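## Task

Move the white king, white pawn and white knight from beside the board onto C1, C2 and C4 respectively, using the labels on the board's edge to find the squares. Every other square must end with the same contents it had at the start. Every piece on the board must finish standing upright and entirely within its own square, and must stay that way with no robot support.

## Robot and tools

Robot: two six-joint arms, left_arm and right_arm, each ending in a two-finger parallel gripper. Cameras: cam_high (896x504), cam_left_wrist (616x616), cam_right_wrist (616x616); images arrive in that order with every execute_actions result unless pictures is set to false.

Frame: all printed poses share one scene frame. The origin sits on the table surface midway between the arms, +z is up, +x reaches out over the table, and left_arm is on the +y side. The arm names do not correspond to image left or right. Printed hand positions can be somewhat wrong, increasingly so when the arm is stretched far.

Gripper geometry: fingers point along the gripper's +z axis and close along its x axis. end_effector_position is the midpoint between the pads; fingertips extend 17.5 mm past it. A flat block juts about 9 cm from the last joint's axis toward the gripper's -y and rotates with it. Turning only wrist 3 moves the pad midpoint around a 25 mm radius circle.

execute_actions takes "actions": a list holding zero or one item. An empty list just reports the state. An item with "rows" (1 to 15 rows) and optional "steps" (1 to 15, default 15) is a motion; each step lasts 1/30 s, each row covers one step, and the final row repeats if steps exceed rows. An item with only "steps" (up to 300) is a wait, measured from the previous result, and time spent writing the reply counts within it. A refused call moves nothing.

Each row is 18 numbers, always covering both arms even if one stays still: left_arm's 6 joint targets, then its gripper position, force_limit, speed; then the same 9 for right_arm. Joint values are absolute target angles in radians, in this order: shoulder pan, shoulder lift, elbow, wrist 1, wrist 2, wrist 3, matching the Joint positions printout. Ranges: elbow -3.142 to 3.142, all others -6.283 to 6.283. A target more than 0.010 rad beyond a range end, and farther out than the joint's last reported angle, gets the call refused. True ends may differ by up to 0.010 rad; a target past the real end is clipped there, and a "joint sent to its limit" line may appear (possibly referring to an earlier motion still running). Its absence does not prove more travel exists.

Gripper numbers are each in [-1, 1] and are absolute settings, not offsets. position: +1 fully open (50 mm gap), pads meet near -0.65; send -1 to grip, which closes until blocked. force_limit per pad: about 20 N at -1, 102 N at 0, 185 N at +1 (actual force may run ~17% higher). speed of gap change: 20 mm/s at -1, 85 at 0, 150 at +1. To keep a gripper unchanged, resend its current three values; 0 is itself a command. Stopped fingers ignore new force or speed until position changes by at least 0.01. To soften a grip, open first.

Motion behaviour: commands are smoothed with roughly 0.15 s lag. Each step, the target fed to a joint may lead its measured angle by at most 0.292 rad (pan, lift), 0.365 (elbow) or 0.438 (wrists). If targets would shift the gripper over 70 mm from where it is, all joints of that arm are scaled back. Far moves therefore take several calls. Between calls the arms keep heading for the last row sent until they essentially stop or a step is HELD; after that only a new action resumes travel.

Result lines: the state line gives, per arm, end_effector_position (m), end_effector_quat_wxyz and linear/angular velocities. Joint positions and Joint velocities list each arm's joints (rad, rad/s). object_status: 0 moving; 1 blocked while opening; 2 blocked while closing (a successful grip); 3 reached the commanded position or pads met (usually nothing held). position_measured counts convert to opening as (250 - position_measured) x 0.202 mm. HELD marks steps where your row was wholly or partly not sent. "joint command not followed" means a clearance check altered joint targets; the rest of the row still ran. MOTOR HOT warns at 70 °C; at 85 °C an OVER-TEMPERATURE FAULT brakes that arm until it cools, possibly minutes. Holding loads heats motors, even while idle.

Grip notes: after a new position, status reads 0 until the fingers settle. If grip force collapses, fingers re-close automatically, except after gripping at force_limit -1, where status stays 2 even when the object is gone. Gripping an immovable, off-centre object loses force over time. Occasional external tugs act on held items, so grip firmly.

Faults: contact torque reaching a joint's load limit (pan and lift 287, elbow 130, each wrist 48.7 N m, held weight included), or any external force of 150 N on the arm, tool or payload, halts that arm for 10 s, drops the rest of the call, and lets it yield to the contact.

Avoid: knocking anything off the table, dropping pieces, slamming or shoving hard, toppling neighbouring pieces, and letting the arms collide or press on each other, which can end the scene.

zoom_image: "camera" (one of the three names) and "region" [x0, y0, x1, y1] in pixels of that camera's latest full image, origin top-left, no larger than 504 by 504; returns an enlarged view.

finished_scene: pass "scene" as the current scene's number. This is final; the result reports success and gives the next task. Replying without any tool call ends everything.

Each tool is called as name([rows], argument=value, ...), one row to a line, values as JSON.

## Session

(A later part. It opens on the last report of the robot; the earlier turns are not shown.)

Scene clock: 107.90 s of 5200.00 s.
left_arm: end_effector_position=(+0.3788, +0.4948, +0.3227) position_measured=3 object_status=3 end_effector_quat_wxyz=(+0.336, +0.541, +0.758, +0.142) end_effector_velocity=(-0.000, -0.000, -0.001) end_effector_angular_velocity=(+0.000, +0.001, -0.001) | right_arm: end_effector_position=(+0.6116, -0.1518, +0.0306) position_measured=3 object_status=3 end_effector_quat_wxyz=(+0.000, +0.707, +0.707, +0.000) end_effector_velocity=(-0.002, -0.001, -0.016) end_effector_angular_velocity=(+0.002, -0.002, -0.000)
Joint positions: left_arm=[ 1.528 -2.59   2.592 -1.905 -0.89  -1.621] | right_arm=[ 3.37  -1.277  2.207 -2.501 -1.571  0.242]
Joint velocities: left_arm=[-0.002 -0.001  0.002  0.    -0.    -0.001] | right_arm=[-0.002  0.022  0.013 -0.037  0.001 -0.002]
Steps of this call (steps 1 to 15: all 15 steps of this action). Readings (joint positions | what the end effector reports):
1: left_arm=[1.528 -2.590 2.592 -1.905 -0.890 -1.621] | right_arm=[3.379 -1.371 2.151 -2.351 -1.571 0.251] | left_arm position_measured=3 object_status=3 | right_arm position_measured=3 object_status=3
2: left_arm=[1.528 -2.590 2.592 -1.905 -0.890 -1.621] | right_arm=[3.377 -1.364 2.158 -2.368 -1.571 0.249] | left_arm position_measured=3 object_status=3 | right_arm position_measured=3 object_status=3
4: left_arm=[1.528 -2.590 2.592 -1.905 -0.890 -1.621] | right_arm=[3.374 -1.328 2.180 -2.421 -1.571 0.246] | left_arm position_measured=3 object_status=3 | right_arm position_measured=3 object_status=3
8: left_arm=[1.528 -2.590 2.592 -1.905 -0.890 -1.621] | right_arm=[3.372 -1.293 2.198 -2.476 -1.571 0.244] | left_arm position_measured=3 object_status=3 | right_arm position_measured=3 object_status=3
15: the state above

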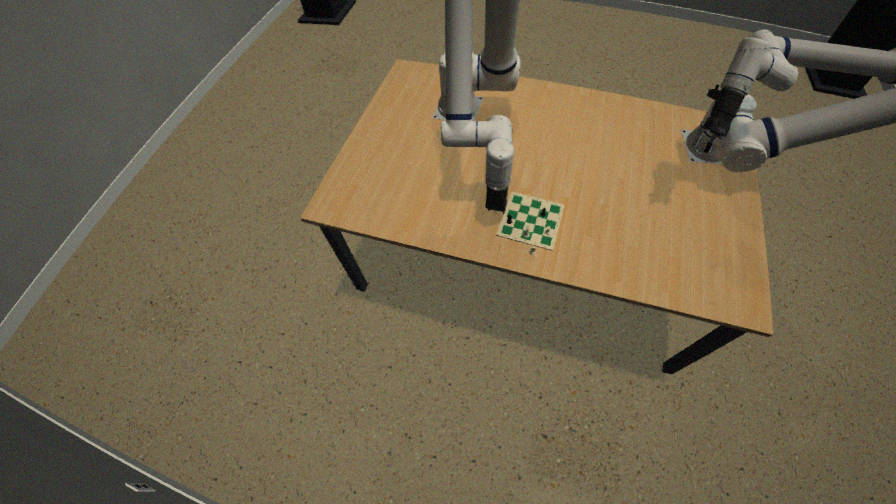

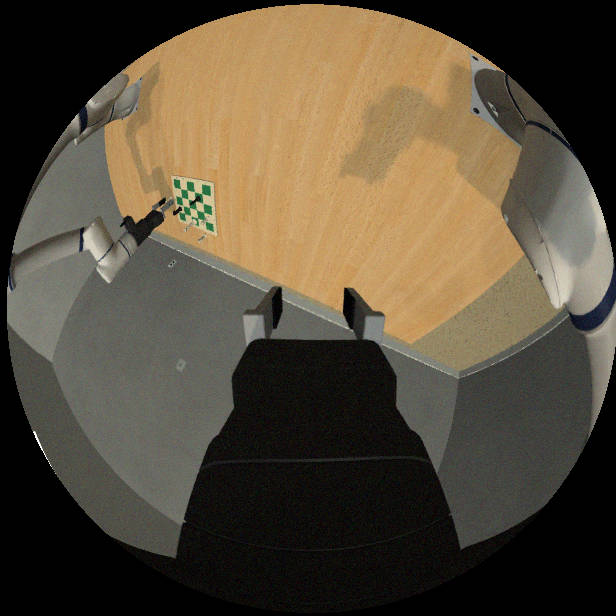

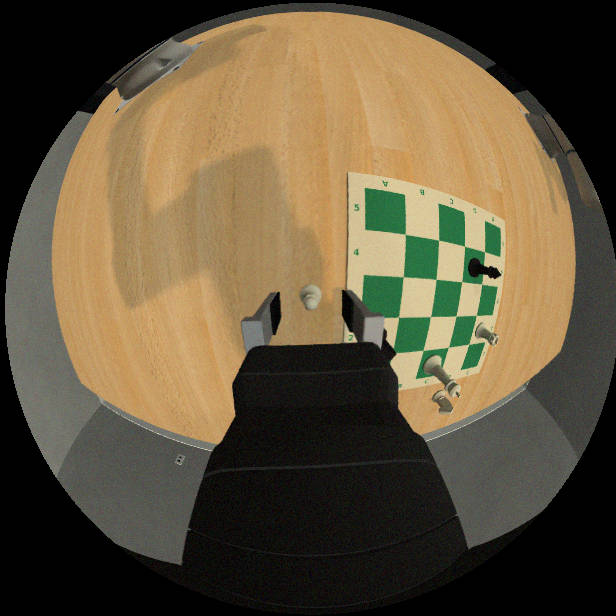

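execute_actions([
  {"rows":[[1.528,-2.59,2.592,-1.905,-0.89,-1.621,1,0,0,3.37,-1.28,2.218,-2.509,-1.571,0.242,-1,0.6,0]]},
], pictures=false)

execute_actions([
  {"steps":8},
], pictures=false)

execute_actions([
  {"rows":[[1.528,-2.59,2.592,-1.905,-0.89,-1.621,1,0,0,3.37,-1.3834,2.1684,-2.356,-1.571,0.242,-1,0.6,0]]},
], pictures=false)

execute_actions([
  {"rows":[[1.528,-2.59,2.592,-1.905,-0.89,-1.621,1,0,0,3.538,-1.238,1.9675,-2.3,-1.571,0.41,-1,0.6,0]]},
], pictures=false)

execute_actions([
  {"rows":[[1.528,-2.59,2.592,-1.905,-0.89,-1.621,1,0,0,3.538,-1.153,2.0018,-2.42,-1.571,0.41,-1,0.6,0]]},
])

Scene clock: 115.23 s of 5200.00 s.
left_arm: end_effector_position=(+0.3788, +0.4948, +0.3227) position_measured=3 object_status=3 end_effector_quat_wxyz=(+0.336, +0.541, +0.758, +0.142) end_effector_velocity=(-0.000, -0.001, +0.001) end_effector_angular_velocity=(-0.002, -0.001, -0.001) | right_arm: end_effector_position=(+0.6068, -0.1532, +0.0284) position_measured=203 object_status=0 end_effector_quat_wxyz=(+0.000, +0.707, +0.707, +0.000) end_effector_velocity=(-0.002, -0.000, -0.000) end_effector_angular_velocity=(-0.000, +0.001, -0.000)
Joint positions: left_arm=[ 1.528 -2.59   2.592 -1.905 -0.89  -1.621] | right_arm=[ 3.37  -1.28   2.218 -2.509 -1.571  0.242]
Joint velocities: left_arm=[-0.001 -0.    -0.001 -0.     0.001 -0.   ] | right_arm=[ 0.    -0.001  0.003 -0.001  0.     0.   ]
Steps of this call (steps 1 to 15: the robot went on to your last target; steps 16 to 90: nothing new was sent; then 3.83 s passed at rest; steps 91 to 105: all 15 steps of this action). Readings (joint positions | what the end effector reports):
91: left_arm=[1.528 -2.590 2.592 -1.905 -0.890 -1.621] | right_arm=[3.370 -1.274 2.209 -2.506 -1.571 0.242] | left_arm position_measured=3 object_status=3 | right_arm position_measured=7 object_status=0
92: left_arm=[1.528 -2.590 2.592 -1.905 -0.890 -1.621] | right_arm=[3.370 -1.275 2.211 -2.507 -1.571 0.242] | left_arm position_measured=3 object_status=3 | right_arm position_measured=21 object_status=0
94: left_arm=[1.528 -2.590 2.592 -1.905 -0.890 -1.621] | right_arm=[3.370 -1.277 2.214 -2.508 -1.571 0.242] | left_arm position_measured=3 object_status=3 | right_arm position_measured=49 object_status=0
98: left_arm=[1.528 -2.590 2.592 -1.905 -0.890 -1.621] | right_arm=[3.370 -1.279 2.216 -2.508 -1.571 0.242] | left_arm position_measured=3 object_status=3 | right_arm position_measured=105 object_status=0
105: the state above

Scene clock: 115.50 s of 5200.00 s.
left_arm: end_effector_position=(+0.3788, +0.4948, +0.3227) position_measured=3 object_status=3 end_effector_quat_wxyz=(+0.336, +0.541, +0.758, +0.142) end_effector_velocity=(+0.000, -0.000, +0.000) end_effector_angular_velocity=(-0.001, -0.000, +0.001) | right_arm: end_effector_position=(+0.6067, -0.1532, +0.0285) position_measured=214 object_status=2 end_effector_quat_wxyz=(+0.000, +0.707, +0.707, +0.000) end_effector_velocity=(-0.000, -0.000, -0.001) end_effector_angular_velocity=(-0.001, +0.002, +0.001)
Joint positions: left_arm=[ 1.528 -2.59   2.592 -1.905 -0.89  -1.621] | right_arm=[ 3.37  -1.28   2.218 -2.509 -1.571  0.242]
Joint velocities: left_arm=[-0.    -0.     0.    -0.001  0.    -0.001] | right_arm=[ 0.     0.002  0.    -0.    -0.    -0.001]
Steps of this call (steps 1 to 8: the robot went on to your last target). Readings (joint positions | what the end effector reports):
1: left_arm=[1.528 -2.590 2.592 -1.905 -0.890 -1.621] | right_arm=[3.370 -1.280 2.218 -2.509 -1.571 0.242] | left_arm position_measured=3 object_status=3 | right_arm position_measured=214 object_status=0
2: left_arm=[1.528 -2.590 2.592 -1.905 -0.890 -1.621] | right_arm=[3.370 -1.280 2.218 -2.509 -1.571 0.242] | left_arm position_measured=3 object_status=3 | right_arm position_measured=214 object_status=0
4: left_arm=[1.528 -2.590 2.592 -1.905 -0.890 -1.621] | right_arm=[3.370 -1.280 2.218 -2.509 -1.571 0.242] | left_arm position_measured=3 object_status=3 | right_arm position_measured=214 object_status=0
8: the state above

Scene clock: 116.00 s of 5200.00 s.
left_arm: end_effector_position=(+0.3788, +0.4948, +0.3227) position_measured=3 object_status=3 end_effector_quat_wxyz=(+0.336, +0.541, +0.758, +0.142) end_effector_velocity=(-0.000, -0.001, +0.001) end_effector_angular_velocity=(+0.001, +0.000, -0.002) | right_arm: end_effector_position=(+0.6110, -0.1521, +0.0980) position_measured=214 object_status=2 end_effector_quat_wxyz=(+0.000, +0.707, +0.707, -0.000) end_effector_velocity=(-0.001, -0.000, +0.017) end_effector_angular_velocity=(+0.001, +0.001, -0.001)
Joint positions: left_arm=[ 1.528 -2.59   2.592 -1.905 -0.89  -1.621] | right_arm=[ 3.37  -1.38   2.17  -2.361 -1.571  0.242]
Joint velocities: left_arm=[-0.001  0.001 -0.001  0.    -0.     0.001] | right_arm=[-0.    -0.025 -0.01   0.036  0.001  0.001]
Steps of this call (steps 1 to 15: all 15 steps of this action). Readings (joint positions | what the end effector reports):
1: left_arm=[1.528 -2.590 2.592 -1.905 -0.890 -1.621] | right_arm=[3.370 -1.281 2.218 -2.509 -1.571 0.242] | left_arm position_measured=3 object_status=3 | right_arm position_measured=214 object_status=2
2: left_arm=[1.528 -2.590 2.592 -1.905 -0.890 -1.621] | right_arm=[3.370 -1.291 2.214 -2.492 -1.571 0.242] | left_arm position_measured=3 object_status=3 | right_arm position_measured=214 object_status=2
4: left_arm=[1.528 -2.590 2.592 -1.905 -0.890 -1.621] | right_arm=[3.370 -1.329 2.194 -2.438 -1.571 0.242] | left_arm position_measured=3 object_status=3 | right_arm position_measured=214 object_status=2
8: left_arm=[1.528 -2.590 2.592 -1.905 -0.890 -1.621] | right_arm=[3.370 -1.364 2.178 -2.385 -1.571 0.242] | left_arm position_measured=3 object_status=3 | right_arm position_measured=214 object_status=2
15: the state above

Scene clock: 116.50 s of 5200.00 s.
left_arm: end_effector_position=(+0.3788, +0.4948, +0.3227) position_measured=3 object_status=3 end_effector_quat_wxyz=(+0.336, +0.541, +0.758, +0.142) end_effector_velocity=(-0.000, -0.000, +0.000) end_effector_angular_velocity=(+0.001, +0.000, -0.001) | right_arm: end_effector_position=(+0.6463, -0.0264, +0.1006) position_measured=214 object_status=2 end_effector_quat_wxyz=(+0.000, +0.707, +0.707, -0.000) end_effector_velocity=(+0.010, +0.068, -0.002) end_effector_angular_velocity=(-0.001, +0.001, -0.000)
Joint positions: left_arm=[ 1.528 -2.59   2.592 -1.905 -0.89  -1.621] | right_arm=[ 3.528 -1.247  1.98  -2.304 -1.571  0.399]
Joint velocities: left_arm=[-0.     0.001 -0.     0.    -0.     0.   ] | right_arm=[ 0.08   0.069 -0.096  0.028 -0.001  0.081]
Steps of this call (steps 1 to 15: all 15 steps of this action). Readings (joint positions | what the end effector reports):
1: left_arm=[1.528 -2.590 2.592 -1.905 -0.890 -1.621] | right_arm=[3.370 -1.381 2.169 -2.359 -1.571 0.242] | left_arm position_measured=3 object_status=3 | right_arm position_measured=214 object_status=2
2: left_arm=[1.528 -2.590 2.592 -1.905 -0.890 -1.621] | right_arm=[3.381 -1.372 2.156 -2.355 -1.571 0.253] | left_arm position_measured=3 object_status=3 | right_arm position_measured=214 object_status=2
4: left_arm=[1.528 -2.590 2.592 -1.905 -0.890 -1.621] | right_arm=[3.414 -1.344 2.116 -2.344 -1.571 0.286] | left_arm position_measured=3 object_status=3 | right_arm position_measured=214 object_status=2
8: left_arm=[1.528 -2.590 2.592 -1.905 -0.890 -1.621] | right_arm=[3.474 -1.292 2.044 -2.323 -1.571 0.346] | left_arm position_measured=3 object_status=3 | right_arm position_measured=214 object_status=2
15: the state above

Scene clock: 117.00 s of 5200.00 s.
left_arm: end_effector_position=(+0.3788, +0.4948, +0.3227) position_measured=3 object_status=3 end_effector_quat_wxyz=(+0.336, +0.541, +0.758, +0.142) end_effector_velocity=(-0.000, -0.001, +0.001) end_effector_angular_velocity=(-0.002, -0.000, -0.001) | right_arm: end_effector_position=(+0.6481, -0.0173, +0.0353) position_measured=214 object_status=2 end_effector_quat_wxyz=(+0.000, +0.707, +0.707, +0.000) end_effector_velocity=(-0.001, +0.001, -0.015) end_effector_angular_velocity=(+0.001, -0.000, -0.000)
Joint positions: left_arm=[ 1.528 -2.59   2.592 -1.905 -0.89  -1.621] | right_arm=[ 3.538 -1.156  2.001 -2.417 -1.571  0.41 ]
Joint velocities: left_arm=[-0.002 -0.    -0.001 -0.    -0.    -0.001] | right_arm=[ 0.002  0.02   0.006 -0.026  0.     0.002]
Steps of this call (steps 1 to 15: all 15 steps of this action). Readings (joint positions | what the end effector reports):
1: left_arm=[1.528 -2.590 2.592 -1.905 -0.890 -1.621] | right_arm=[3.530 -1.244 1.977 -2.303 -1.571 0.402] | left_arm position_measured=3 object_status=3 | right_arm position_measured=214 object_status=2
2: left_arm=[1.528 -2.590 2.592 -1.905 -0.890 -1.621] | right_arm=[3.532 -1.233 1.978 -2.318 -1.571 0.404] | left_arm position_measured=3 object_status=3 | right_arm position_measured=214 object_status=2
4: left_arm=[1.528 -2.590 2.592 -1.905 -0.890 -1.621] | right_arm=[3.534 -1.199 1.990 -2.360 -1.571 0.406] | left_arm position_measured=3 object_status=3 | right_arm position_measured=214 object_status=2
8: left_arm=[1.528 -2.590 2.592 -1.905 -0.890 -1.621] | right_arm=[3.537 -1.169 1.997 -2.399 -1.571 0.409] | left_arm position_measured=3 object_status=3 | right_arm position_measured=214 object_status=2
15: the state above

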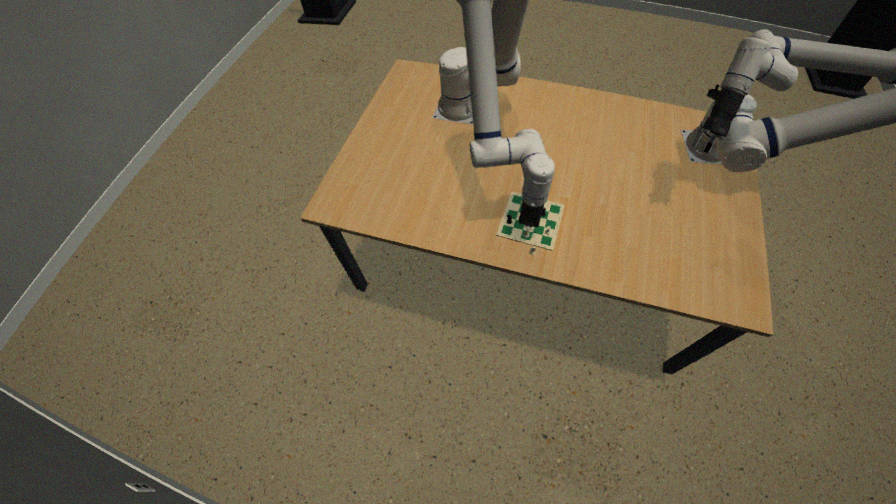

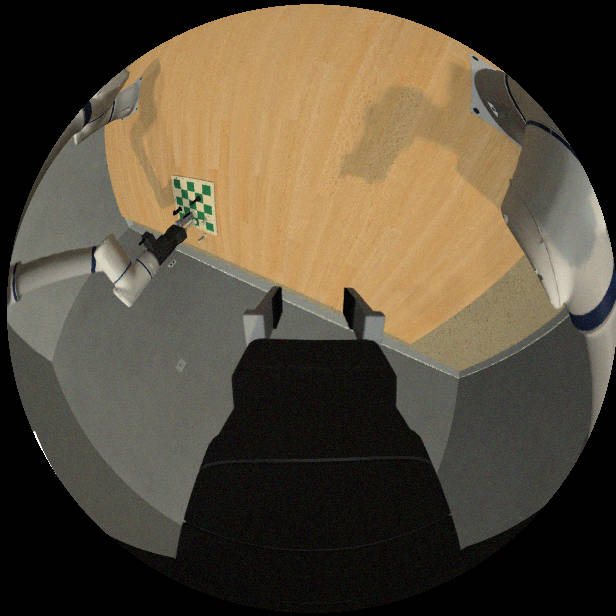

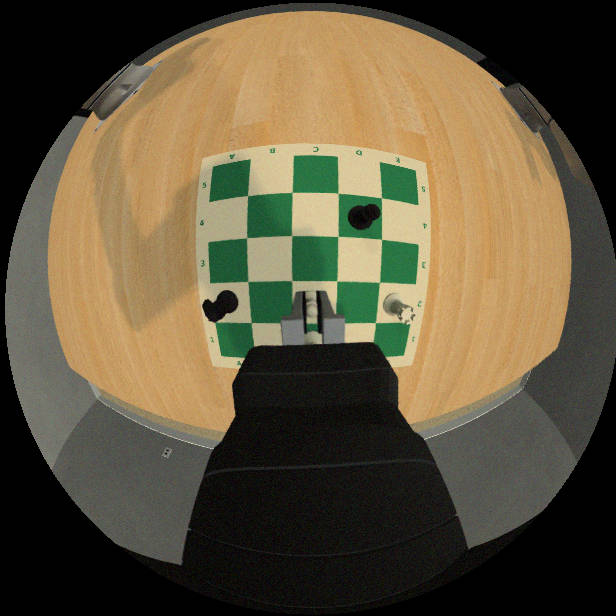

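execute_actions([
  {"rows":[[1.528,-2.59,2.592,-1.905,-0.89,-1.621,1,0,0,3.538,-1.153,2.0018,-2.42,-1.571,0.41,1,0.6,0]],"steps":10},
], pictures=false)

execute_actions([
  {"rows":[[1.528,-2.59,2.592,-1.905,-0.89,-1.621,1,0,0,3.538,-1.238,1.9675,-2.3,-1.571,0.41,1,0.6,0]]},
], pictures=false)

execute_actions([
  {"rows":[[1.528,-2.59,2.592,-1.905,-0.89,-1.621,1,0,0,3.531,-1.1037,1.7388,-2.206,-1.571,0.403,1,0.6,0]]},
], pictures=false)

execute_actions([
  {"steps":12},
])

zoom_image(camera="cam_right_wrist", region=[230,170,390,330])

Scene clock: 123.37 s of 5200.00 s.
left_arm: end_effector_position=(+0.3788, +0.4948, +0.3227) position_measured=3 object_status=3 end_effector_quat_wxyz=(+0.336, +0.541, +0.758, +0.142) end_effector_velocity=(-0.000, +0.000, -0.001) end_effector_angular_velocity=(+0.001, +0.000, -0.001) | right_arm: end_effector_position=(+0.6479, -0.0173, +0.0330) position_measured=84 object_status=0 end_effector_quat_wxyz=(+0.000, +0.707, +0.707, -0.000) end_effector_velocity=(+0.002, +0.001, +0.003) end_effector_angular_velocity=(+0.002, -0.004, -0.000)
Joint positions: left_arm=[ 1.528 -2.59   2.592 -1.905 -0.89  -1.621] | right_arm=[ 3.538 -1.153  2.002 -2.42  -1.571  0.41 ]
Joint velocities: left_arm=[-0.001 -0.001  0.001  0.001 -0.     0.   ] | right_arm=[-0.    -0.003 -0.002  0.     0.001  0.   ]
Steps of this call (steps 1 to 15: the robot went on to your last target; steps 16 to 90: nothing new was sent; then 3.03 s passed at rest; steps 91 to 100: all 10 steps of this action). Readings (joint positions | what the end effector reports):
91: left_arm=[1.528 -2.590 2.592 -1.905 -0.890 -1.621] | right_arm=[3.538 -1.153 2.002 -2.420 -1.571 0.410] | left_arm position_measured=3 object_status=3 | right_arm position_measured=210 object_status=0
92: left_arm=[1.528 -2.590 2.592 -1.905 -0.890 -1.621] | right_arm=[3.538 -1.153 2.002 -2.420 -1.571 0.410] | left_arm position_measured=3 object_status=3 | right_arm position_measured=197 object_status=0
94: left_arm=[1.528 -2.590 2.592 -1.905 -0.890 -1.621] | right_arm=[3.538 -1.152 2.003 -2.420 -1.571 0.410] | left_arm position_measured=3 object_status=3 | right_arm position_measured=168 object_status=0
98: left_arm=[1.528 -2.590 2.592 -1.905 -0.890 -1.621] | right_arm=[3.538 -1.152 2.002 -2.420 -1.571 0.410] | left_arm position_measured=3 object_status=3 | right_arm position_measured=112 object_status=0
100: the state above

Scene clock: 123.87 s of 5200.00 s.
left_arm: end_effector_position=(+0.3788, +0.4948, +0.3227) position_measured=3 object_status=3 end_effector_quat_wxyz=(+0.336, +0.541, +0.758, +0.142) end_effector_velocity=(-0.000, -0.000, +0.001) end_effector_angular_velocity=(-0.002, +0.001, +0.000) | right_arm: end_effector_position=(+0.6477, -0.0173, +0.0983) position_measured=3 object_status=3 end_effector_quat_wxyz=(+0.000, +0.707, +0.707, -0.000) end_effector_velocity=(-0.001, -0.001, +0.016) end_effector_angular_velocity=(+0.000, -0.001, -0.000)
Joint positions: left_arm=[ 1.528 -2.59   2.592 -1.905 -0.89  -1.621] | right_arm=[ 3.538 -1.235  1.969 -2.304 -1.571  0.41 ]
Joint velocities: left_arm=[-0.    -0.    -0.001  0.    -0.001 -0.001] | right_arm=[-0.    -0.021 -0.007  0.027 -0.     0.   ]
Steps of this call (steps 1 to 15: all 15 steps of this action). Readings (joint positions | what the end effector reports):
1: left_arm=[1.528 -2.590 2.592 -1.905 -0.890 -1.621] | right_arm=[3.538 -1.153 2.002 -2.420 -1.571 0.410] | left_arm position_measured=3 object_status=3 | right_arm position_measured=70 object_status=0
2: left_arm=[1.528 -2.590 2.592 -1.905 -0.890 -1.621] | right_arm=[3.538 -1.163 1.998 -2.403 -1.571 0.410] | left_arm position_measured=3 object_status=3 | right_arm position_measured=56 object_status=0
4: left_arm=[1.528 -2.590 2.592 -1.905 -0.890 -1.621] | right_arm=[3.538 -1.196 1.984 -2.361 -1.571 0.410] | left_arm position_measured=3 object_status=3 | right_arm position_measured=28 object_status=0
8: left_arm=[1.528 -2.590 2.592 -1.905 -0.890 -1.621] | right_arm=[3.538 -1.223 1.974 -2.322 -1.571 0.410] | left_arm position_measured=3 object_status=3 | right_arm position_measured=3 object_status=0
15: the state above

Scene clock: 124.37 s of 5200.00 s.
left_arm: end_effector_position=(+0.3788, +0.4948, +0.3227) position_measured=3 object_status=3 end_effector_quat_wxyz=(+0.336, +0.541, +0.758, +0.142) end_effector_velocity=(+0.000, +0.001, -0.000) end_effector_angular_velocity=(+0.000, +0.000, +0.003) | right_arm: end_effector_position=(+0.7473, +0.0198, +0.1097) position_measured=3 object_status=3 end_effector_quat_wxyz=(+0.000, +0.707, +0.707, -0.000) end_effector_velocity=(+0.037, +0.013, +0.003) end_effector_angular_velocity=(-0.001, -0.001, +0.001)
Joint positions: left_arm=[ 1.528 -2.59   2.592 -1.905 -0.89  -1.621] | right_arm=[ 3.531 -1.11   1.75  -2.21  -1.571  0.403]
Joint velocities: left_arm=[ 0.002  0.001  0.    -0.    -0.    -0.001] | right_arm=[-0.002  0.048 -0.083  0.034 -0.001 -0.003]
Steps of this call (steps 1 to 15: all 15 steps of this action). Readings (joint positions | what the end effector reports):
1: left_arm=[1.528 -2.590 2.592 -1.905 -0.890 -1.621] | right_arm=[3.538 -1.236 1.968 -2.302 -1.571 0.410] | left_arm position_measured=3 object_status=3 | right_arm position_measured=3 object_status=3
2: left_arm=[1.528 -2.590 2.592 -1.905 -0.890 -1.621] | right_arm=[3.538 -1.228 1.954 -2.296 -1.571 0.410] | left_arm position_measured=3 object_status=3 | right_arm position_measured=3 object_status=3
4: left_arm=[1.528 -2.590 2.592 -1.905 -0.890 -1.621] | right_arm=[3.536 -1.197 1.899 -2.274 -1.571 0.408] | left_arm position_measured=3 object_status=3 | right_arm position_measured=3 object_status=3
8: left_arm=[1.528 -2.590 2.592 -1.905 -0.890 -1.621] | right_arm=[3.533 -1.141 1.804 -2.234 -1.571 0.405] | left_arm position_measured=3 object_status=3 | right_arm position_measured=3 object_status=3
15: the state above

Scene clock: 124.77 s of 5200.00 s.
left_arm: end_effector_position=(+0.3788, +0.4948, +0.3227) position_measured=3 object_status=3 end_effector_quat_wxyz=(+0.336, +0.541, +0.758, +0.142) end_effector_velocity=(-0.000, -0.001, +0.001) end_effector_angular_velocity=(-0.001, +0.000, +0.000) | right_arm: end_effector_position=(+0.7519, +0.0214, +0.1101) position_measured=3 object_status=3 end_effector_quat_wxyz=(+0.000, +0.707, +0.707, +0.000) end_effector_velocity=(+0.002, +0.001, +0.001) end_effector_angular_velocity=(+0.002, -0.001, +0.000)
Joint positions: left_arm=[ 1.528 -2.59   2.592 -1.905 -0.89  -1.621] | right_arm=[ 3.531 -1.104  1.739 -2.206 -1.571  0.403]
Joint velocities: left_arm=[-0.001  0.001 -0.001 -0.    -0.    -0.001] | right_arm=[-0.     0.001 -0.004  0.002  0.001 -0.   ]
Steps of this call (steps 1 to 12: the robot went on to your last target). Readings (joint positions | what the end effector reports):
1: left_arm=[1.528 -2.590 2.592 -1.905 -0.890 -1.621] | right_arm=[3.531 -1.109 1.747 -2.209 -1.571 0.403] | left_arm position_measured=3 object_status=3 | right_arm position_measured=3 object_status=3
2: left_arm=[1.528 -2.590 2.592 -1.905 -0.890 -1.621] | right_arm=[3.531 -1.107 1.745 -2.209 -1.571 0.403] | left_arm position_measured=3 object_status=3 | right_arm position_measured=3 object_status=3
4: left_arm=[1.528 -2.590 2.592 -1.905 -0.890 -1.621] | right_arm=[3.531 -1.106 1.743 -2.208 -1.571 0.403] | left_arm position_measured=3 object_status=3 | right_arm position_measured=3 object_status=3
8: left_arm=[1.528 -2.590 2.592 -1.905 -0.890 -1.621] | right_arm=[3.531 -1.104 1.740 -2.207 -1.571 0.403] | left_arm position_measured=3 object_status=3 | right_arm position_measured=3 object_status=3
12: the state above

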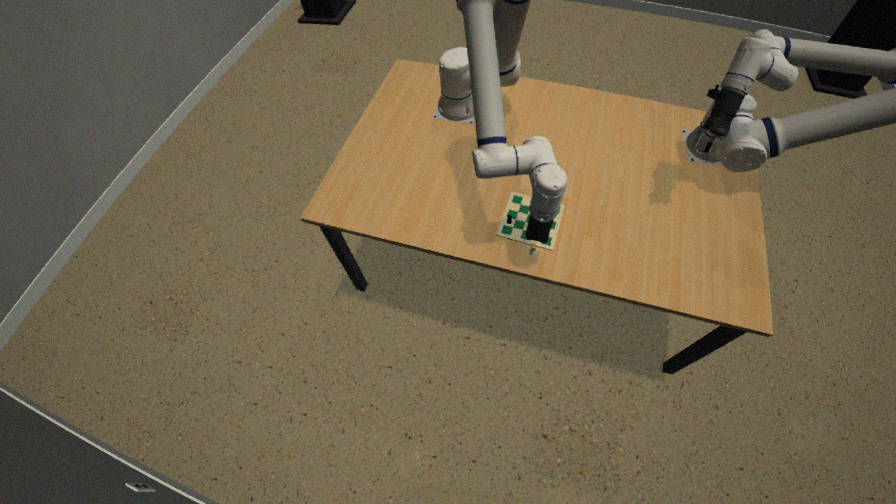

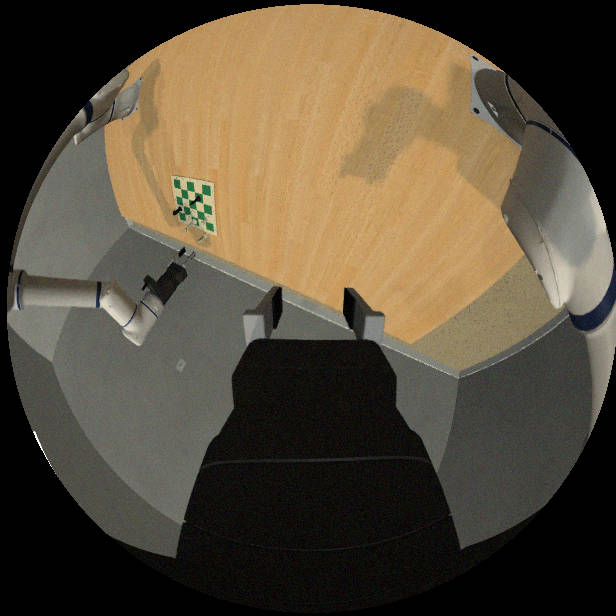

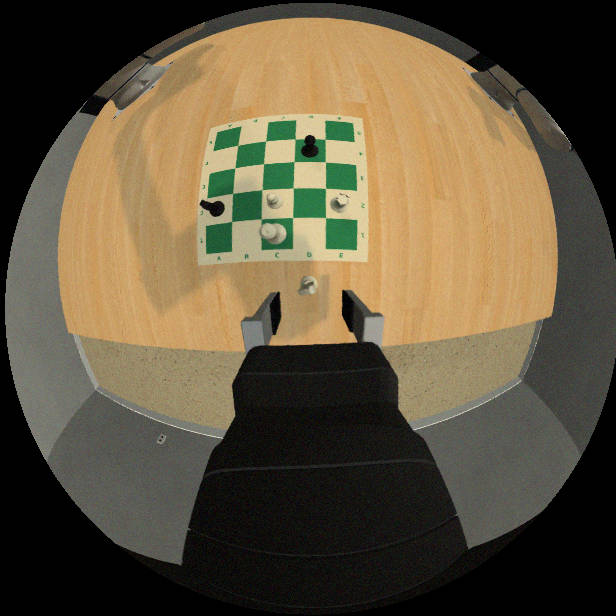

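Region (230, 170, 390, 330) of cam_right_wrist's 616x616 image, scaled by 3.150, with more detail than that image has.

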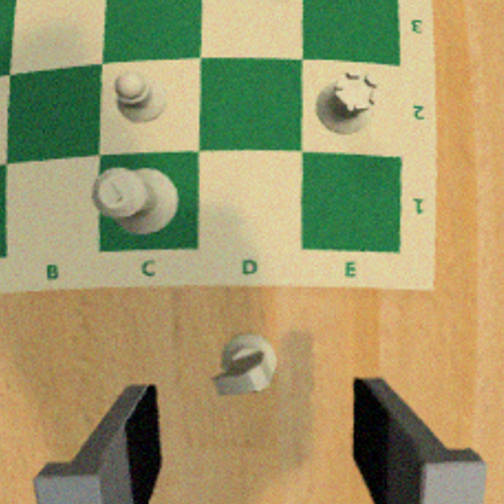

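execute_actions([
  {"rows":[[1.528,-2.59,2.592,-1.905,-0.89,-1.621,1,0,0,3.568,-1.1204,1.7652,-2.216,-1.571,-1.3,1,0.6,0]]},
], pictures=false)

execute_actions([
  {"steps":20},
], pictures=false)

execute_actions([
  {"rows":[[1.528,-2.59,2.592,-1.905,-0.89,-1.621,1,0,0,3.568,-1.037,1.8034,-2.337,-1.571,-1.3,1,0.6,0]]},
])

Scene clock: 129.43 s of 5200.00 s.
left_arm: end_effector_position=(+0.3788, +0.4948, +0.3227) position_measured=3 object_status=3 end_effector_quat_wxyz=(+0.336, +0.541, +0.758, +0.142) end_effector_velocity=(-0.000, -0.001, +0.000) end_effector_angular_velocity=(+0.000, -0.000, -0.001) | right_arm: end_effector_position=(+0.7343, +0.0207, +0.1102) position_measured=3 object_status=3 end_effector_quat_wxyz=(+0.000, +0.295, +0.955, +0.000) end_effector_velocity=(+0.037, -0.025, +0.001) end_effector_angular_velocity=(-0.000, -0.002, +2.322)
Joint positions: left_arm=[ 1.528 -2.59   2.592 -1.905 -0.89  -1.621] | right_arm=[ 3.566 -1.12   1.764 -2.216 -1.571 -0.533]
Joint velocities: left_arm=[-0.001  0.001 -0.001 -0.    -0.     0.   ] | right_arm=[ 0.014 -0.006  0.008 -0.004 -0.    -2.308]
Steps of this call (steps 1 to 30: the robot went on to your last target; steps 31 to 100: nothing new was sent; then 0.83 s passed at rest; steps 101 to 115: all 15 steps of this action). Readings (joint positions | what the end effector reports):
101: left_arm=[1.528 -2.590 2.592 -1.905 -0.890 -1.621] | right_arm=[3.531 -1.104 1.739 -2.206 -1.571 0.402] | left_arm position_measured=3 object_status=3 | right_arm position_measured=3 object_status=3
102: left_arm=[1.528 -2.590 2.592 -1.905 -0.890 -1.621] | right_arm=[3.532 -1.104 1.739 -2.206 -1.571 0.383] | left_arm position_measured=3 object_status=3 | right_arm position_measured=3 object_status=3
104: left_arm=[1.528 -2.590 2.592 -1.905 -0.890 -1.621] | right_arm=[3.540 -1.107 1.745 -2.208 -1.571 0.297] | left_arm position_measured=3 object_status=3 | right_arm position_measured=3 object_status=3
108: left_arm=[1.528 -2.590 2.592 -1.905 -0.890 -1.621] | right_arm=[3.557 -1.115 1.757 -2.213 -1.571 0.018] | left_arm position_measured=3 object_status=3 | right_arm position_measured=3 object_status=3
115: the state above

Scene clock: 130.10 s of 5200.00 s.
left_arm: end_effector_position=(+0.3788, +0.4948, +0.3227) position_measured=3 object_status=3 end_effector_quat_wxyz=(+0.336, +0.541, +0.758, +0.142) end_effector_velocity=(+0.000, +0.001, -0.001) end_effector_angular_velocity=(+0.001, +0.000, +0.001) | right_arm: end_effector_position=(+0.7509, +0.0177, +0.1102) position_measured=3 object_status=3 end_effector_quat_wxyz=(+0.000, -0.081, +0.997, -0.000) end_effector_velocity=(+0.002, +0.000, +0.000) end_effector_angular_velocity=(-0.000, -0.001, +0.060)
Joint positions: left_arm=[ 1.528 -2.59   2.592 -1.905 -0.89  -1.621] | right_arm=[ 3.568 -1.12   1.765 -2.216 -1.571 -1.292]
Joint velocities: left_arm=[ 0.001  0.001  0.001 -0.     0.     0.   ] | right_arm=[-0.    -0.    -0.001  0.    -0.001 -0.06 ]
Steps of this call (steps 1 to 20: the robot went on to your last target). Readings (joint positions | what the end effector reports):
1: left_arm=[1.528 -2.590 2.592 -1.905 -0.890 -1.621] | right_arm=[3.567 -1.120 1.764 -2.216 -1.571 -0.611] | left_arm position_measured=3 object_status=3 | right_arm position_measured=3 object_status=3
2: left_arm=[1.528 -2.590 2.592 -1.905 -0.890 -1.621] | right_arm=[3.567 -1.120 1.764 -2.216 -1.571 -0.690] | left_arm position_measured=3 object_status=3 | right_arm position_measured=3 object_status=3
4: left_arm=[1.528 -2.590 2.592 -1.905 -0.890 -1.621] | right_arm=[3.567 -1.120 1.765 -2.216 -1.571 -0.847] | left_arm position_measured=3 object_status=3 | right_arm position_measured=3 object_status=3
8: left_arm=[1.528 -2.590 2.592 -1.905 -0.890 -1.621] | right_arm=[3.568 -1.120 1.765 -2.216 -1.571 -1.124] | left_arm position_measured=3 object_status=3 | right_arm position_measured=3 object_status=3
20: the state above

Scene clock: 130.60 s of 5200.00 s.
left_arm: end_effector_position=(+0.3788, +0.4948, +0.3227) position_measured=3 object_status=3 end_effector_quat_wxyz=(+0.336, +0.541, +0.758, +0.142) end_effector_velocity=(-0.000, -0.001, -0.000) end_effector_angular_velocity=(+0.002, +0.000, -0.002) | right_arm: end_effector_position=(+0.7512, +0.0178, +0.0355) position_measured=3 object_status=3 end_effector_quat_wxyz=(+0.000, -0.085, +0.996, -0.000) end_effector_velocity=(-0.000, -0.000, -0.018) end_effector_angular_velocity=(+0.000, -0.000, +0.000)
Joint positions: left_arm=[ 1.528 -2.59   2.592 -1.905 -0.89  -1.621] | right_arm=[ 3.568 -1.04   1.802 -2.333 -1.571 -1.3  ]
Joint velocities: left_arm=[-0.002  0.002 -0.     0.    -0.     0.   ] | right_arm=[-0.     0.02   0.008 -0.028  0.    -0.001]
Steps of this call (steps 1 to 15: all 15 steps of this action). Readings (joint positions | what the end effector reports):
1: left_arm=[1.528 -2.590 2.592 -1.905 -0.890 -1.621] | right_arm=[3.568 -1.120 1.765 -2.217 -1.571 -1.294] | left_arm position_measured=3 object_status=3 | right_arm position_measured=3 object_status=3
2: left_arm=[1.528 -2.590 2.592 -1.905 -0.890 -1.621] | right_arm=[3.568 -1.111 1.769 -2.233 -1.571 -1.295] | left_arm position_measured=3 object_status=3 | right_arm position_measured=3 object_status=3
4: left_arm=[1.528 -2.590 2.592 -1.905 -0.890 -1.621] | right_arm=[3.568 -1.081 1.785 -2.273 -1.571 -1.297] | left_arm position_measured=3 object_status=3 | right_arm position_measured=3 object_status=3
8: left_arm=[1.528 -2.590 2.592 -1.905 -0.890 -1.621] | right_arm=[3.568 -1.053 1.796 -2.314 -1.571 -1.299] | left_arm position_measured=3 object_status=3 | right_arm position_measured=3 object_status=3
15: the state above

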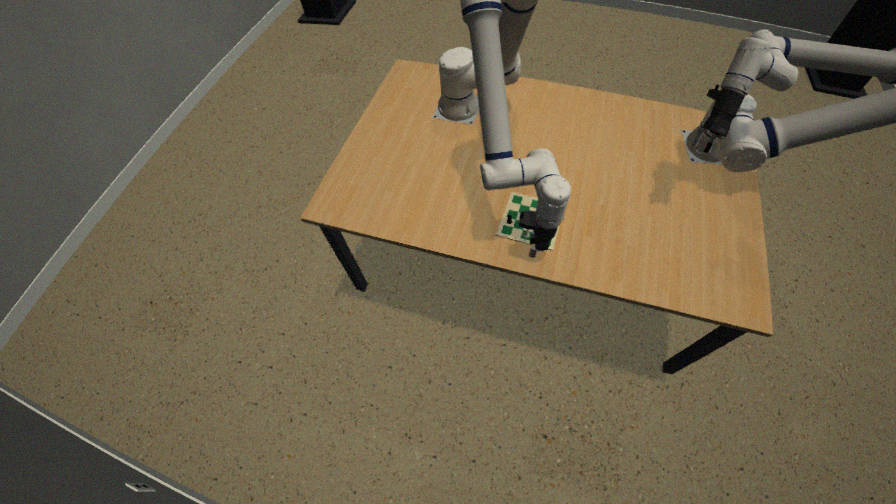

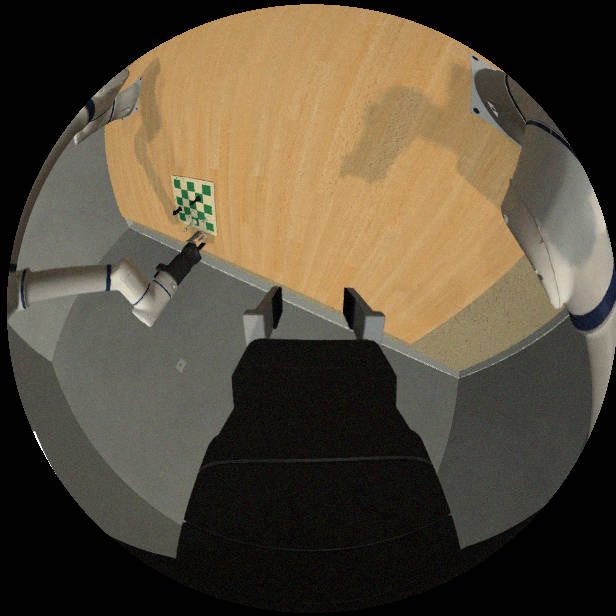

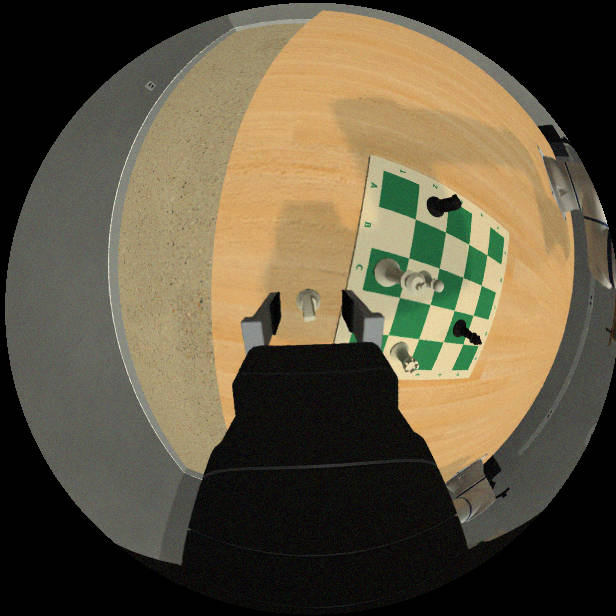

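execute_actions([
  {"rows":[[1.528,-2.59,2.592,-1.905,-0.89,-1.621,1,0,0,3.568,-1.035,1.8,-2.336,-1.571,-1.3,-1,0.6,0]]},
], pictures=false)

execute_actions([
  {"steps":8},
], pictures=false)

execute_actions([
  {"rows":[[1.528,-2.59,2.592,-1.905,-0.89,-1.621,1,0,0,3.568,-1.13,1.76,-2.201,-1.571,-1.3,-1,0.6,0]]},
], pictures=false)

execute_actions([
  {"rows":[[1.528,-2.59,2.592,-1.905,-0.89,-1.621,1,0,0,3.634,-1.349,2.0757,-2.298,-1.571,-1.065,-1,0.6,0]]},
], pictures=false)

execute_actions([
  {"steps":10},
], pictures=false)

execute_actions([
  {"rows":[[1.528,-2.59,2.592,-1.905,-0.89,-1.621,1,0,0,3.634,-1.237,2.1236,-2.4575,-1.571,-1.065,-1,0.6,0]]},
])

Scene clock: 136.10 s of 5200.00 s.
left_arm: end_effector_position=(+0.3788, +0.4948, +0.3227) position_measured=3 object_status=3 end_effector_quat_wxyz=(+0.336, +0.541, +0.758, +0.142) end_effector_velocity=(-0.000, -0.000, -0.001) end_effector_angular_velocity=(-0.000, +0.001, +0.001) | right_arm: end_effector_position=(+0.7527, +0.0184, +0.0331) position_measured=204 object_status=0 end_effector_quat_wxyz=(+0.000, -0.085, +0.996, -0.000) end_effector_velocity=(-0.000, +0.000, -0.000) end_effector_angular_velocity=(+0.000, +0.001, -0.000)
Joint positions: left_arm=[ 1.528 -2.59   2.592 -1.905 -0.89  -1.621] | right_arm=[ 3.568 -1.035  1.8   -2.336 -1.571 -1.3  ]
Joint velocities: left_arm=[ 0.     0.     0.001 -0.001 -0.    -0.001] | right_arm=[0.    0.    0.    0.    0.001 0.   ]
Steps of this call (steps 1 to 15: the robot went on to your last target; steps 16 to 90: nothing new was sent; then 2.00 s passed at rest; steps 91 to 105: all 15 steps of this action). Readings (joint positions | what the end effector reports):
91: left_arm=[1.528 -2.590 2.592 -1.905 -0.890 -1.621] | right_arm=[3.568 -1.037 1.803 -2.337 -1.571 -1.300] | left_arm position_measured=3 object_status=3 | right_arm position_measured=7 object_status=0
92: left_arm=[1.528 -2.590 2.592 -1.905 -0.890 -1.621] | right_arm=[3.568 -1.037 1.803 -2.337 -1.571 -1.300] | left_arm position_measured=3 object_status=3 | right_arm position_measured=21 object_status=0
94: left_arm=[1.528 -2.590 2.592 -1.905 -0.890 -1.621] | right_arm=[3.568 -1.036 1.802 -2.337 -1.571 -1.300] | left_arm position_measured=3 object_status=3 | right_arm position_measured=49 object_status=0
98: left_arm=[1.528 -2.590 2.592 -1.905 -0.890 -1.621] | right_arm=[3.568 -1.035 1.801 -2.336 -1.571 -1.300] | left_arm position_measured=3 object_status=3 | right_arm position_measured=105 object_status=0
105: the state above

Scene clock: 136.37 s of 5200.00 s.
left_arm: end_effector_position=(+0.3788, +0.4948, +0.3227) position_measured=3 object_status=3 end_effector_quat_wxyz=(+0.336, +0.541, +0.758, +0.142) end_effector_velocity=(+0.000, -0.000, +0.002) end_effector_angular_velocity=(-0.002, -0.001, -0.001) | right_arm: end_effector_position=(+0.7527, +0.0185, +0.0331) position_measured=218 object_status=2 end_effector_quat_wxyz=(+0.000, -0.085, +0.996, -0.000) end_effector_velocity=(-0.000, -0.000, -0.001) end_effector_angular_velocity=(-0.000, +0.001, -0.001)
Joint positions: left_arm=[ 1.528 -2.59   2.592 -1.905 -0.89  -1.621] | right_arm=[ 3.568 -1.035  1.8   -2.336 -1.571 -1.3  ]
Joint velocities: left_arm=[-0.    -0.001 -0.002  0.001  0.     0.001] | right_arm=[-0.     0.001  0.    -0.     0.     0.001]
Steps of this call (steps 1 to 8: the robot went on to your last target). Readings (joint positions | what the end effector reports):
1: left_arm=[1.528 -2.590 2.592 -1.905 -0.890 -1.621] | right_arm=[3.568 -1.035 1.800 -2.336 -1.571 -1.300] | left_arm position_measured=3 object_status=3 | right_arm position_measured=217 object_status=0
2: left_arm=[1.528 -2.590 2.592 -1.905 -0.890 -1.621] | right_arm=[3.568 -1.035 1.800 -2.336 -1.571 -1.300] | left_arm position_measured=3 object_status=3 | right_arm position_measured=218 object_status=0
4: left_arm=[1.528 -2.590 2.592 -1.905 -0.890 -1.621] | right_arm=[3.568 -1.035 1.800 -2.336 -1.571 -1.300] | left_arm position_measured=3 object_status=3 | right_arm position_measured=218 object_status=0
8: the state above

Scene clock: 136.87 s of 5200.00 s.
left_arm: end_effector_position=(+0.3788, +0.4948, +0.3227) position_measured=3 object_status=3 end_effector_quat_wxyz=(+0.336, +0.541, +0.758, +0.142) end_effector_velocity=(-0.000, -0.001, +0.000) end_effector_angular_velocity=(+0.001, -0.001, -0.004) | right_arm: end_effector_position=(+0.7510, +0.0176, +0.1165) position_measured=218 object_status=2 end_effector_quat_wxyz=(+0.000, -0.085, +0.996, -0.000) end_effector_velocity=(-0.001, -0.000, +0.023) end_effector_angular_velocity=(+0.001, -0.001, +0.001)
Joint positions: left_arm=[ 1.528 -2.59   2.592 -1.905 -0.89  -1.621] | right_arm=[ 3.568 -1.127  1.761 -2.206 -1.571 -1.3  ]
Joint velocities: left_arm=[-0.001 -0.    -0.    -0.001 -0.     0.003] | right_arm=[ 0.    -0.025 -0.011  0.035  0.    -0.   ]
Steps of this call (steps 1 to 15: all 15 steps of this action). Readings (joint positions | what the end effector reports):
1: left_arm=[1.528 -2.590 2.592 -1.905 -0.890 -1.621] | right_arm=[3.568 -1.035 1.800 -2.335 -1.571 -1.300] | left_arm position_measured=3 object_status=3 | right_arm position_measured=218 object_status=2
2: left_arm=[1.528 -2.590 2.592 -1.905 -0.890 -1.621] | right_arm=[3.568 -1.045 1.797 -2.319 -1.571 -1.300] | left_arm position_measured=3 object_status=3 | right_arm position_measured=218 object_status=2
4: left_arm=[1.528 -2.590 2.592 -1.905 -0.890 -1.621] | right_arm=[3.568 -1.076 1.782 -2.279 -1.571 -1.300] | left_arm position_measured=3 object_status=3 | right_arm position_measured=218 object_status=2
8: left_arm=[1.528 -2.590 2.592 -1.905 -0.890 -1.621] | right_arm=[3.568 -1.111 1.768 -2.229 -1.571 -1.300] | left_arm position_measured=3 object_status=3 | right_arm position_measured=218 object_status=2
15: the state above

Scene clock: 137.37 s of 5200.00 s.
left_arm: end_effector_position=(+0.3788, +0.4948, +0.3227) position_measured=3 object_status=3 end_effector_quat_wxyz=(+0.336, +0.541, +0.758, +0.142) end_effector_velocity=(+0.000, +0.000, -0.001) end_effector_angular_velocity=(+0.003, +0.001, +0.001) | right_arm: end_effector_position=(+0.5919, -0.0113, +0.1214) position_measured=218 object_status=2 end_effector_quat_wxyz=(+0.000, -0.011, +1.000, +0.000) end_effector_velocity=(-0.170, -0.041, -0.006) end_effector_angular_velocity=(+0.001, -0.002, -0.158)
Joint positions: left_arm=[ 1.528 -2.59   2.592 -1.905 -0.89  -1.621] | right_arm=[ 3.626 -1.322  2.037 -2.286 -1.571 -1.094]
Joint velocities: left_arm=[ 0.     0.001  0.001  0.001  0.    -0.001] | right_arm=[ 0.061 -0.206  0.293 -0.09  -0.     0.22 ]
Steps of this call (steps 1 to 15: all 15 steps of this action). Readings (joint positions | what the end effector reports):
1: left_arm=[1.528 -2.590 2.592 -1.905 -0.890 -1.621] | right_arm=[3.568 -1.128 1.761 -2.205 -1.571 -1.300] | left_arm position_measured=3 object_status=3 | right_arm position_measured=218 object_status=2
2: left_arm=[1.528 -2.590 2.592 -1.905 -0.890 -1.621] | right_arm=[3.570 -1.137 1.774 -2.208 -1.571 -1.289] | left_arm position_measured=3 object_status=3 | right_arm position_measured=218 object_status=2
4: left_arm=[1.528 -2.590 2.592 -1.905 -0.890 -1.621] | right_arm=[3.581 -1.170 1.822 -2.222 -1.571 -1.255] | left_arm position_measured=3 object_status=3 | right_arm position_measured=218 object_status=2
8: left_arm=[1.528 -2.590 2.592 -1.905 -0.890 -1.621] | right_arm=[3.599 -1.231 1.907 -2.248 -1.571 -1.191] | left_arm position_measured=3 object_status=3 | right_arm position_measured=218 object_status=2
15: the state above

Scene clock: 137.70 s of 5200.00 s.
left_arm: end_effector_position=(+0.3788, +0.4948, +0.3227) position_measured=3 object_status=3 end_effector_quat_wxyz=(+0.336, +0.541, +0.758, +0.142) end_effector_velocity=(-0.000, -0.000, -0.000) end_effector_angular_velocity=(-0.001, -0.000, -0.000) | right_arm: end_effector_position=(+0.5712, -0.0166, +0.1204) position_measured=218 object_status=2 end_effector_quat_wxyz=(+0.000, -0.001, +1.000, +0.000) end_effector_velocity=(-0.013, -0.003, -0.001) end_effector_angular_velocity=(-0.000, +0.001, -0.012)
Joint positions: left_arm=[ 1.528 -2.59   2.592 -1.905 -0.89  -1.621] | right_arm=[ 3.633 -1.347  2.073 -2.297 -1.571 -1.067]
Joint velocities: left_arm=[-0.001 -0.     0.    -0.     0.    -0.001] | right_arm=[ 0.005 -0.015  0.022 -0.007  0.     0.017]
Steps of this call (steps 1 to 10: the robot went on to your last target). Readings (joint positions | what the end effector reports):
1: left_arm=[1.528 -2.590 2.592 -1.905 -0.890 -1.621] | right_arm=[3.628 -1.328 2.046 -2.289 -1.571 -1.087] | left_arm position_measured=3 object_status=3 | right_arm position_measured=218 object_status=2
2: left_arm=[1.528 -2.590 2.592 -1.905 -0.890 -1.621] | right_arm=[3.629 -1.333 2.053 -2.291 -1.571 -1.082] | left_arm position_measured=3 object_status=3 | right_arm position_measured=218 object_status=2
4: left_arm=[1.528 -2.590 2.592 -1.905 -0.890 -1.621] | right_arm=[3.631 -1.339 2.062 -2.294 -1.571 -1.075] | left_arm position_measured=3 object_status=3 | right_arm position_measured=218 object_status=2
8: left_arm=[1.528 -2.590 2.592 -1.905 -0.890 -1.621] | right_arm=[3.633 -1.346 2.071 -2.297 -1.571 -1.069] | left_arm position_measured=3 object_status=3 | right_arm position_measured=218 object_status=2
10: the state above

Scene clock: 138.20 s of 5200.00 s.
left_arm: end_effector_position=(+0.3788, +0.4948, +0.3227) position_measured=3 object_status=3 end_effector_quat_wxyz=(+0.336, +0.541, +0.758, +0.142) end_effector_velocity=(+0.000, -0.001, +0.002) end_effector_angular_velocity=(-0.002, -0.000, +0.000) | right_arm: end_effector_position=(+0.5699, -0.0168, +0.0410) position_measured=218 object_status=2 end_effector_quat_wxyz=(+0.000, -0.000, +1.000, -0.000) end_effector_velocity=(-0.001, -0.000, -0.019) end_effector_angular_velocity=(+0.001, -0.001, -0.001)
Joint positions: left_arm=[ 1.528 -2.59   2.592 -1.905 -0.89  -1.621] | right_arm=[ 3.634 -1.241  2.122 -2.452 -1.571 -1.065]
Joint velocities: left_arm=[-0.001  0.002 -0.003 -0.001  0.    -0.002] | right_arm=[ 0.     0.027  0.012 -0.041  0.001  0.001]
Steps of this call (steps 1 to 15: all 15 steps of this action). Readings (joint positions | what the end effector reports):
1: left_arm=[1.528 -2.590 2.592 -1.905 -0.890 -1.621] | right_arm=[3.634 -1.347 2.074 -2.298 -1.571 -1.067] | left_arm position_measured=3 object_status=3 | right_arm position_measured=218 object_status=2
2: left_arm=[1.528 -2.590 2.592 -1.905 -0.890 -1.621] | right_arm=[3.634 -1.337 2.078 -2.315 -1.571 -1.066] | left_arm position_measured=3 object_status=3 | right_arm position_measured=218 object_status=2
4: left_arm=[1.528 -2.590 2.592 -1.905 -0.890 -1.621] | right_arm=[3.634 -1.300 2.096 -2.365 -1.571 -1.066] | left_arm position_measured=3 object_status=3 | right_arm position_measured=218 object_status=2
8: left_arm=[1.528 -2.590 2.592 -1.905 -0.890 -1.621] | right_arm=[3.634 -1.260 2.113 -2.425 -1.571 -1.065] | left_arm position_measured=3 object_status=3 | right_arm position_measured=218 object_status=2
15: the state above

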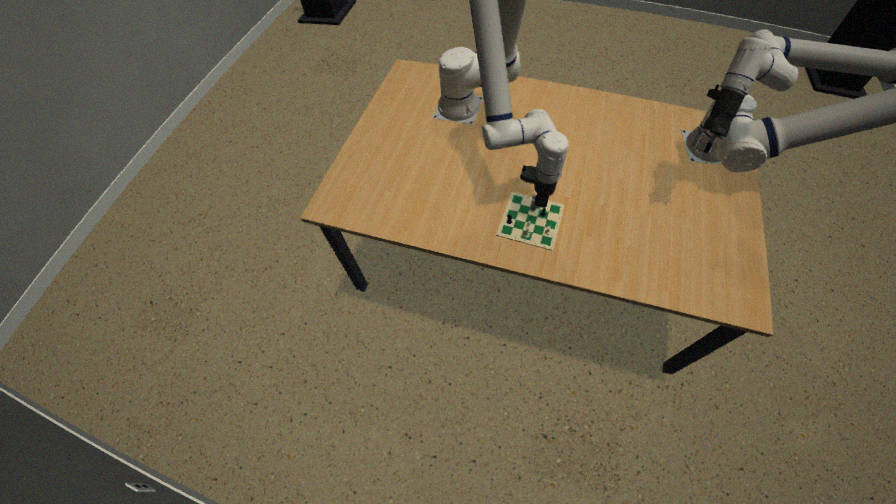

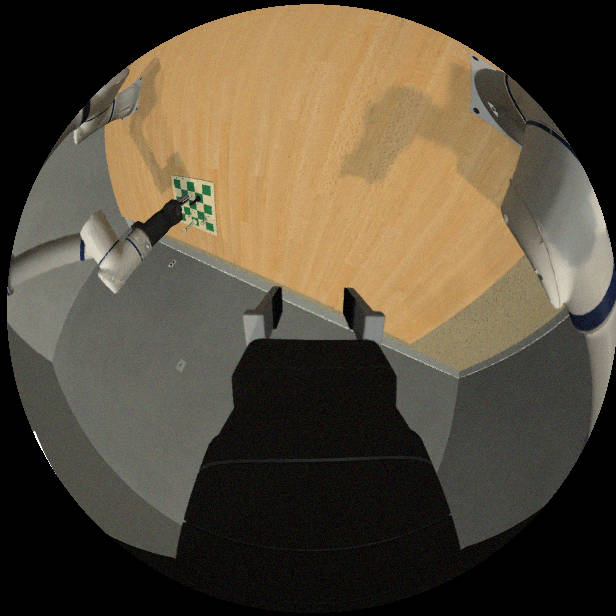

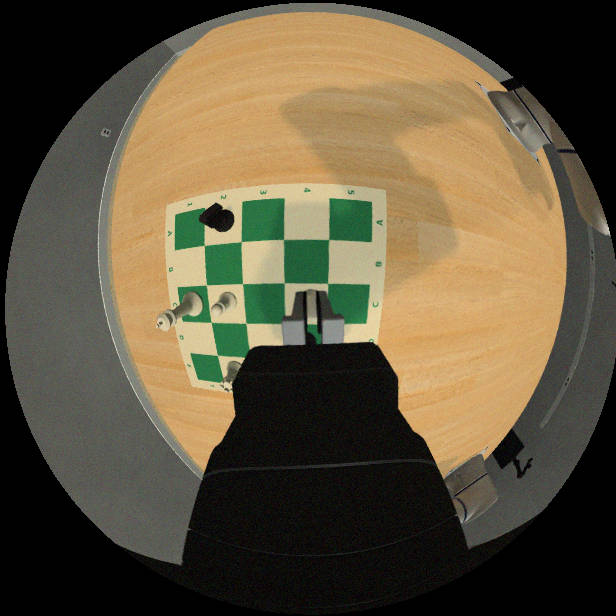

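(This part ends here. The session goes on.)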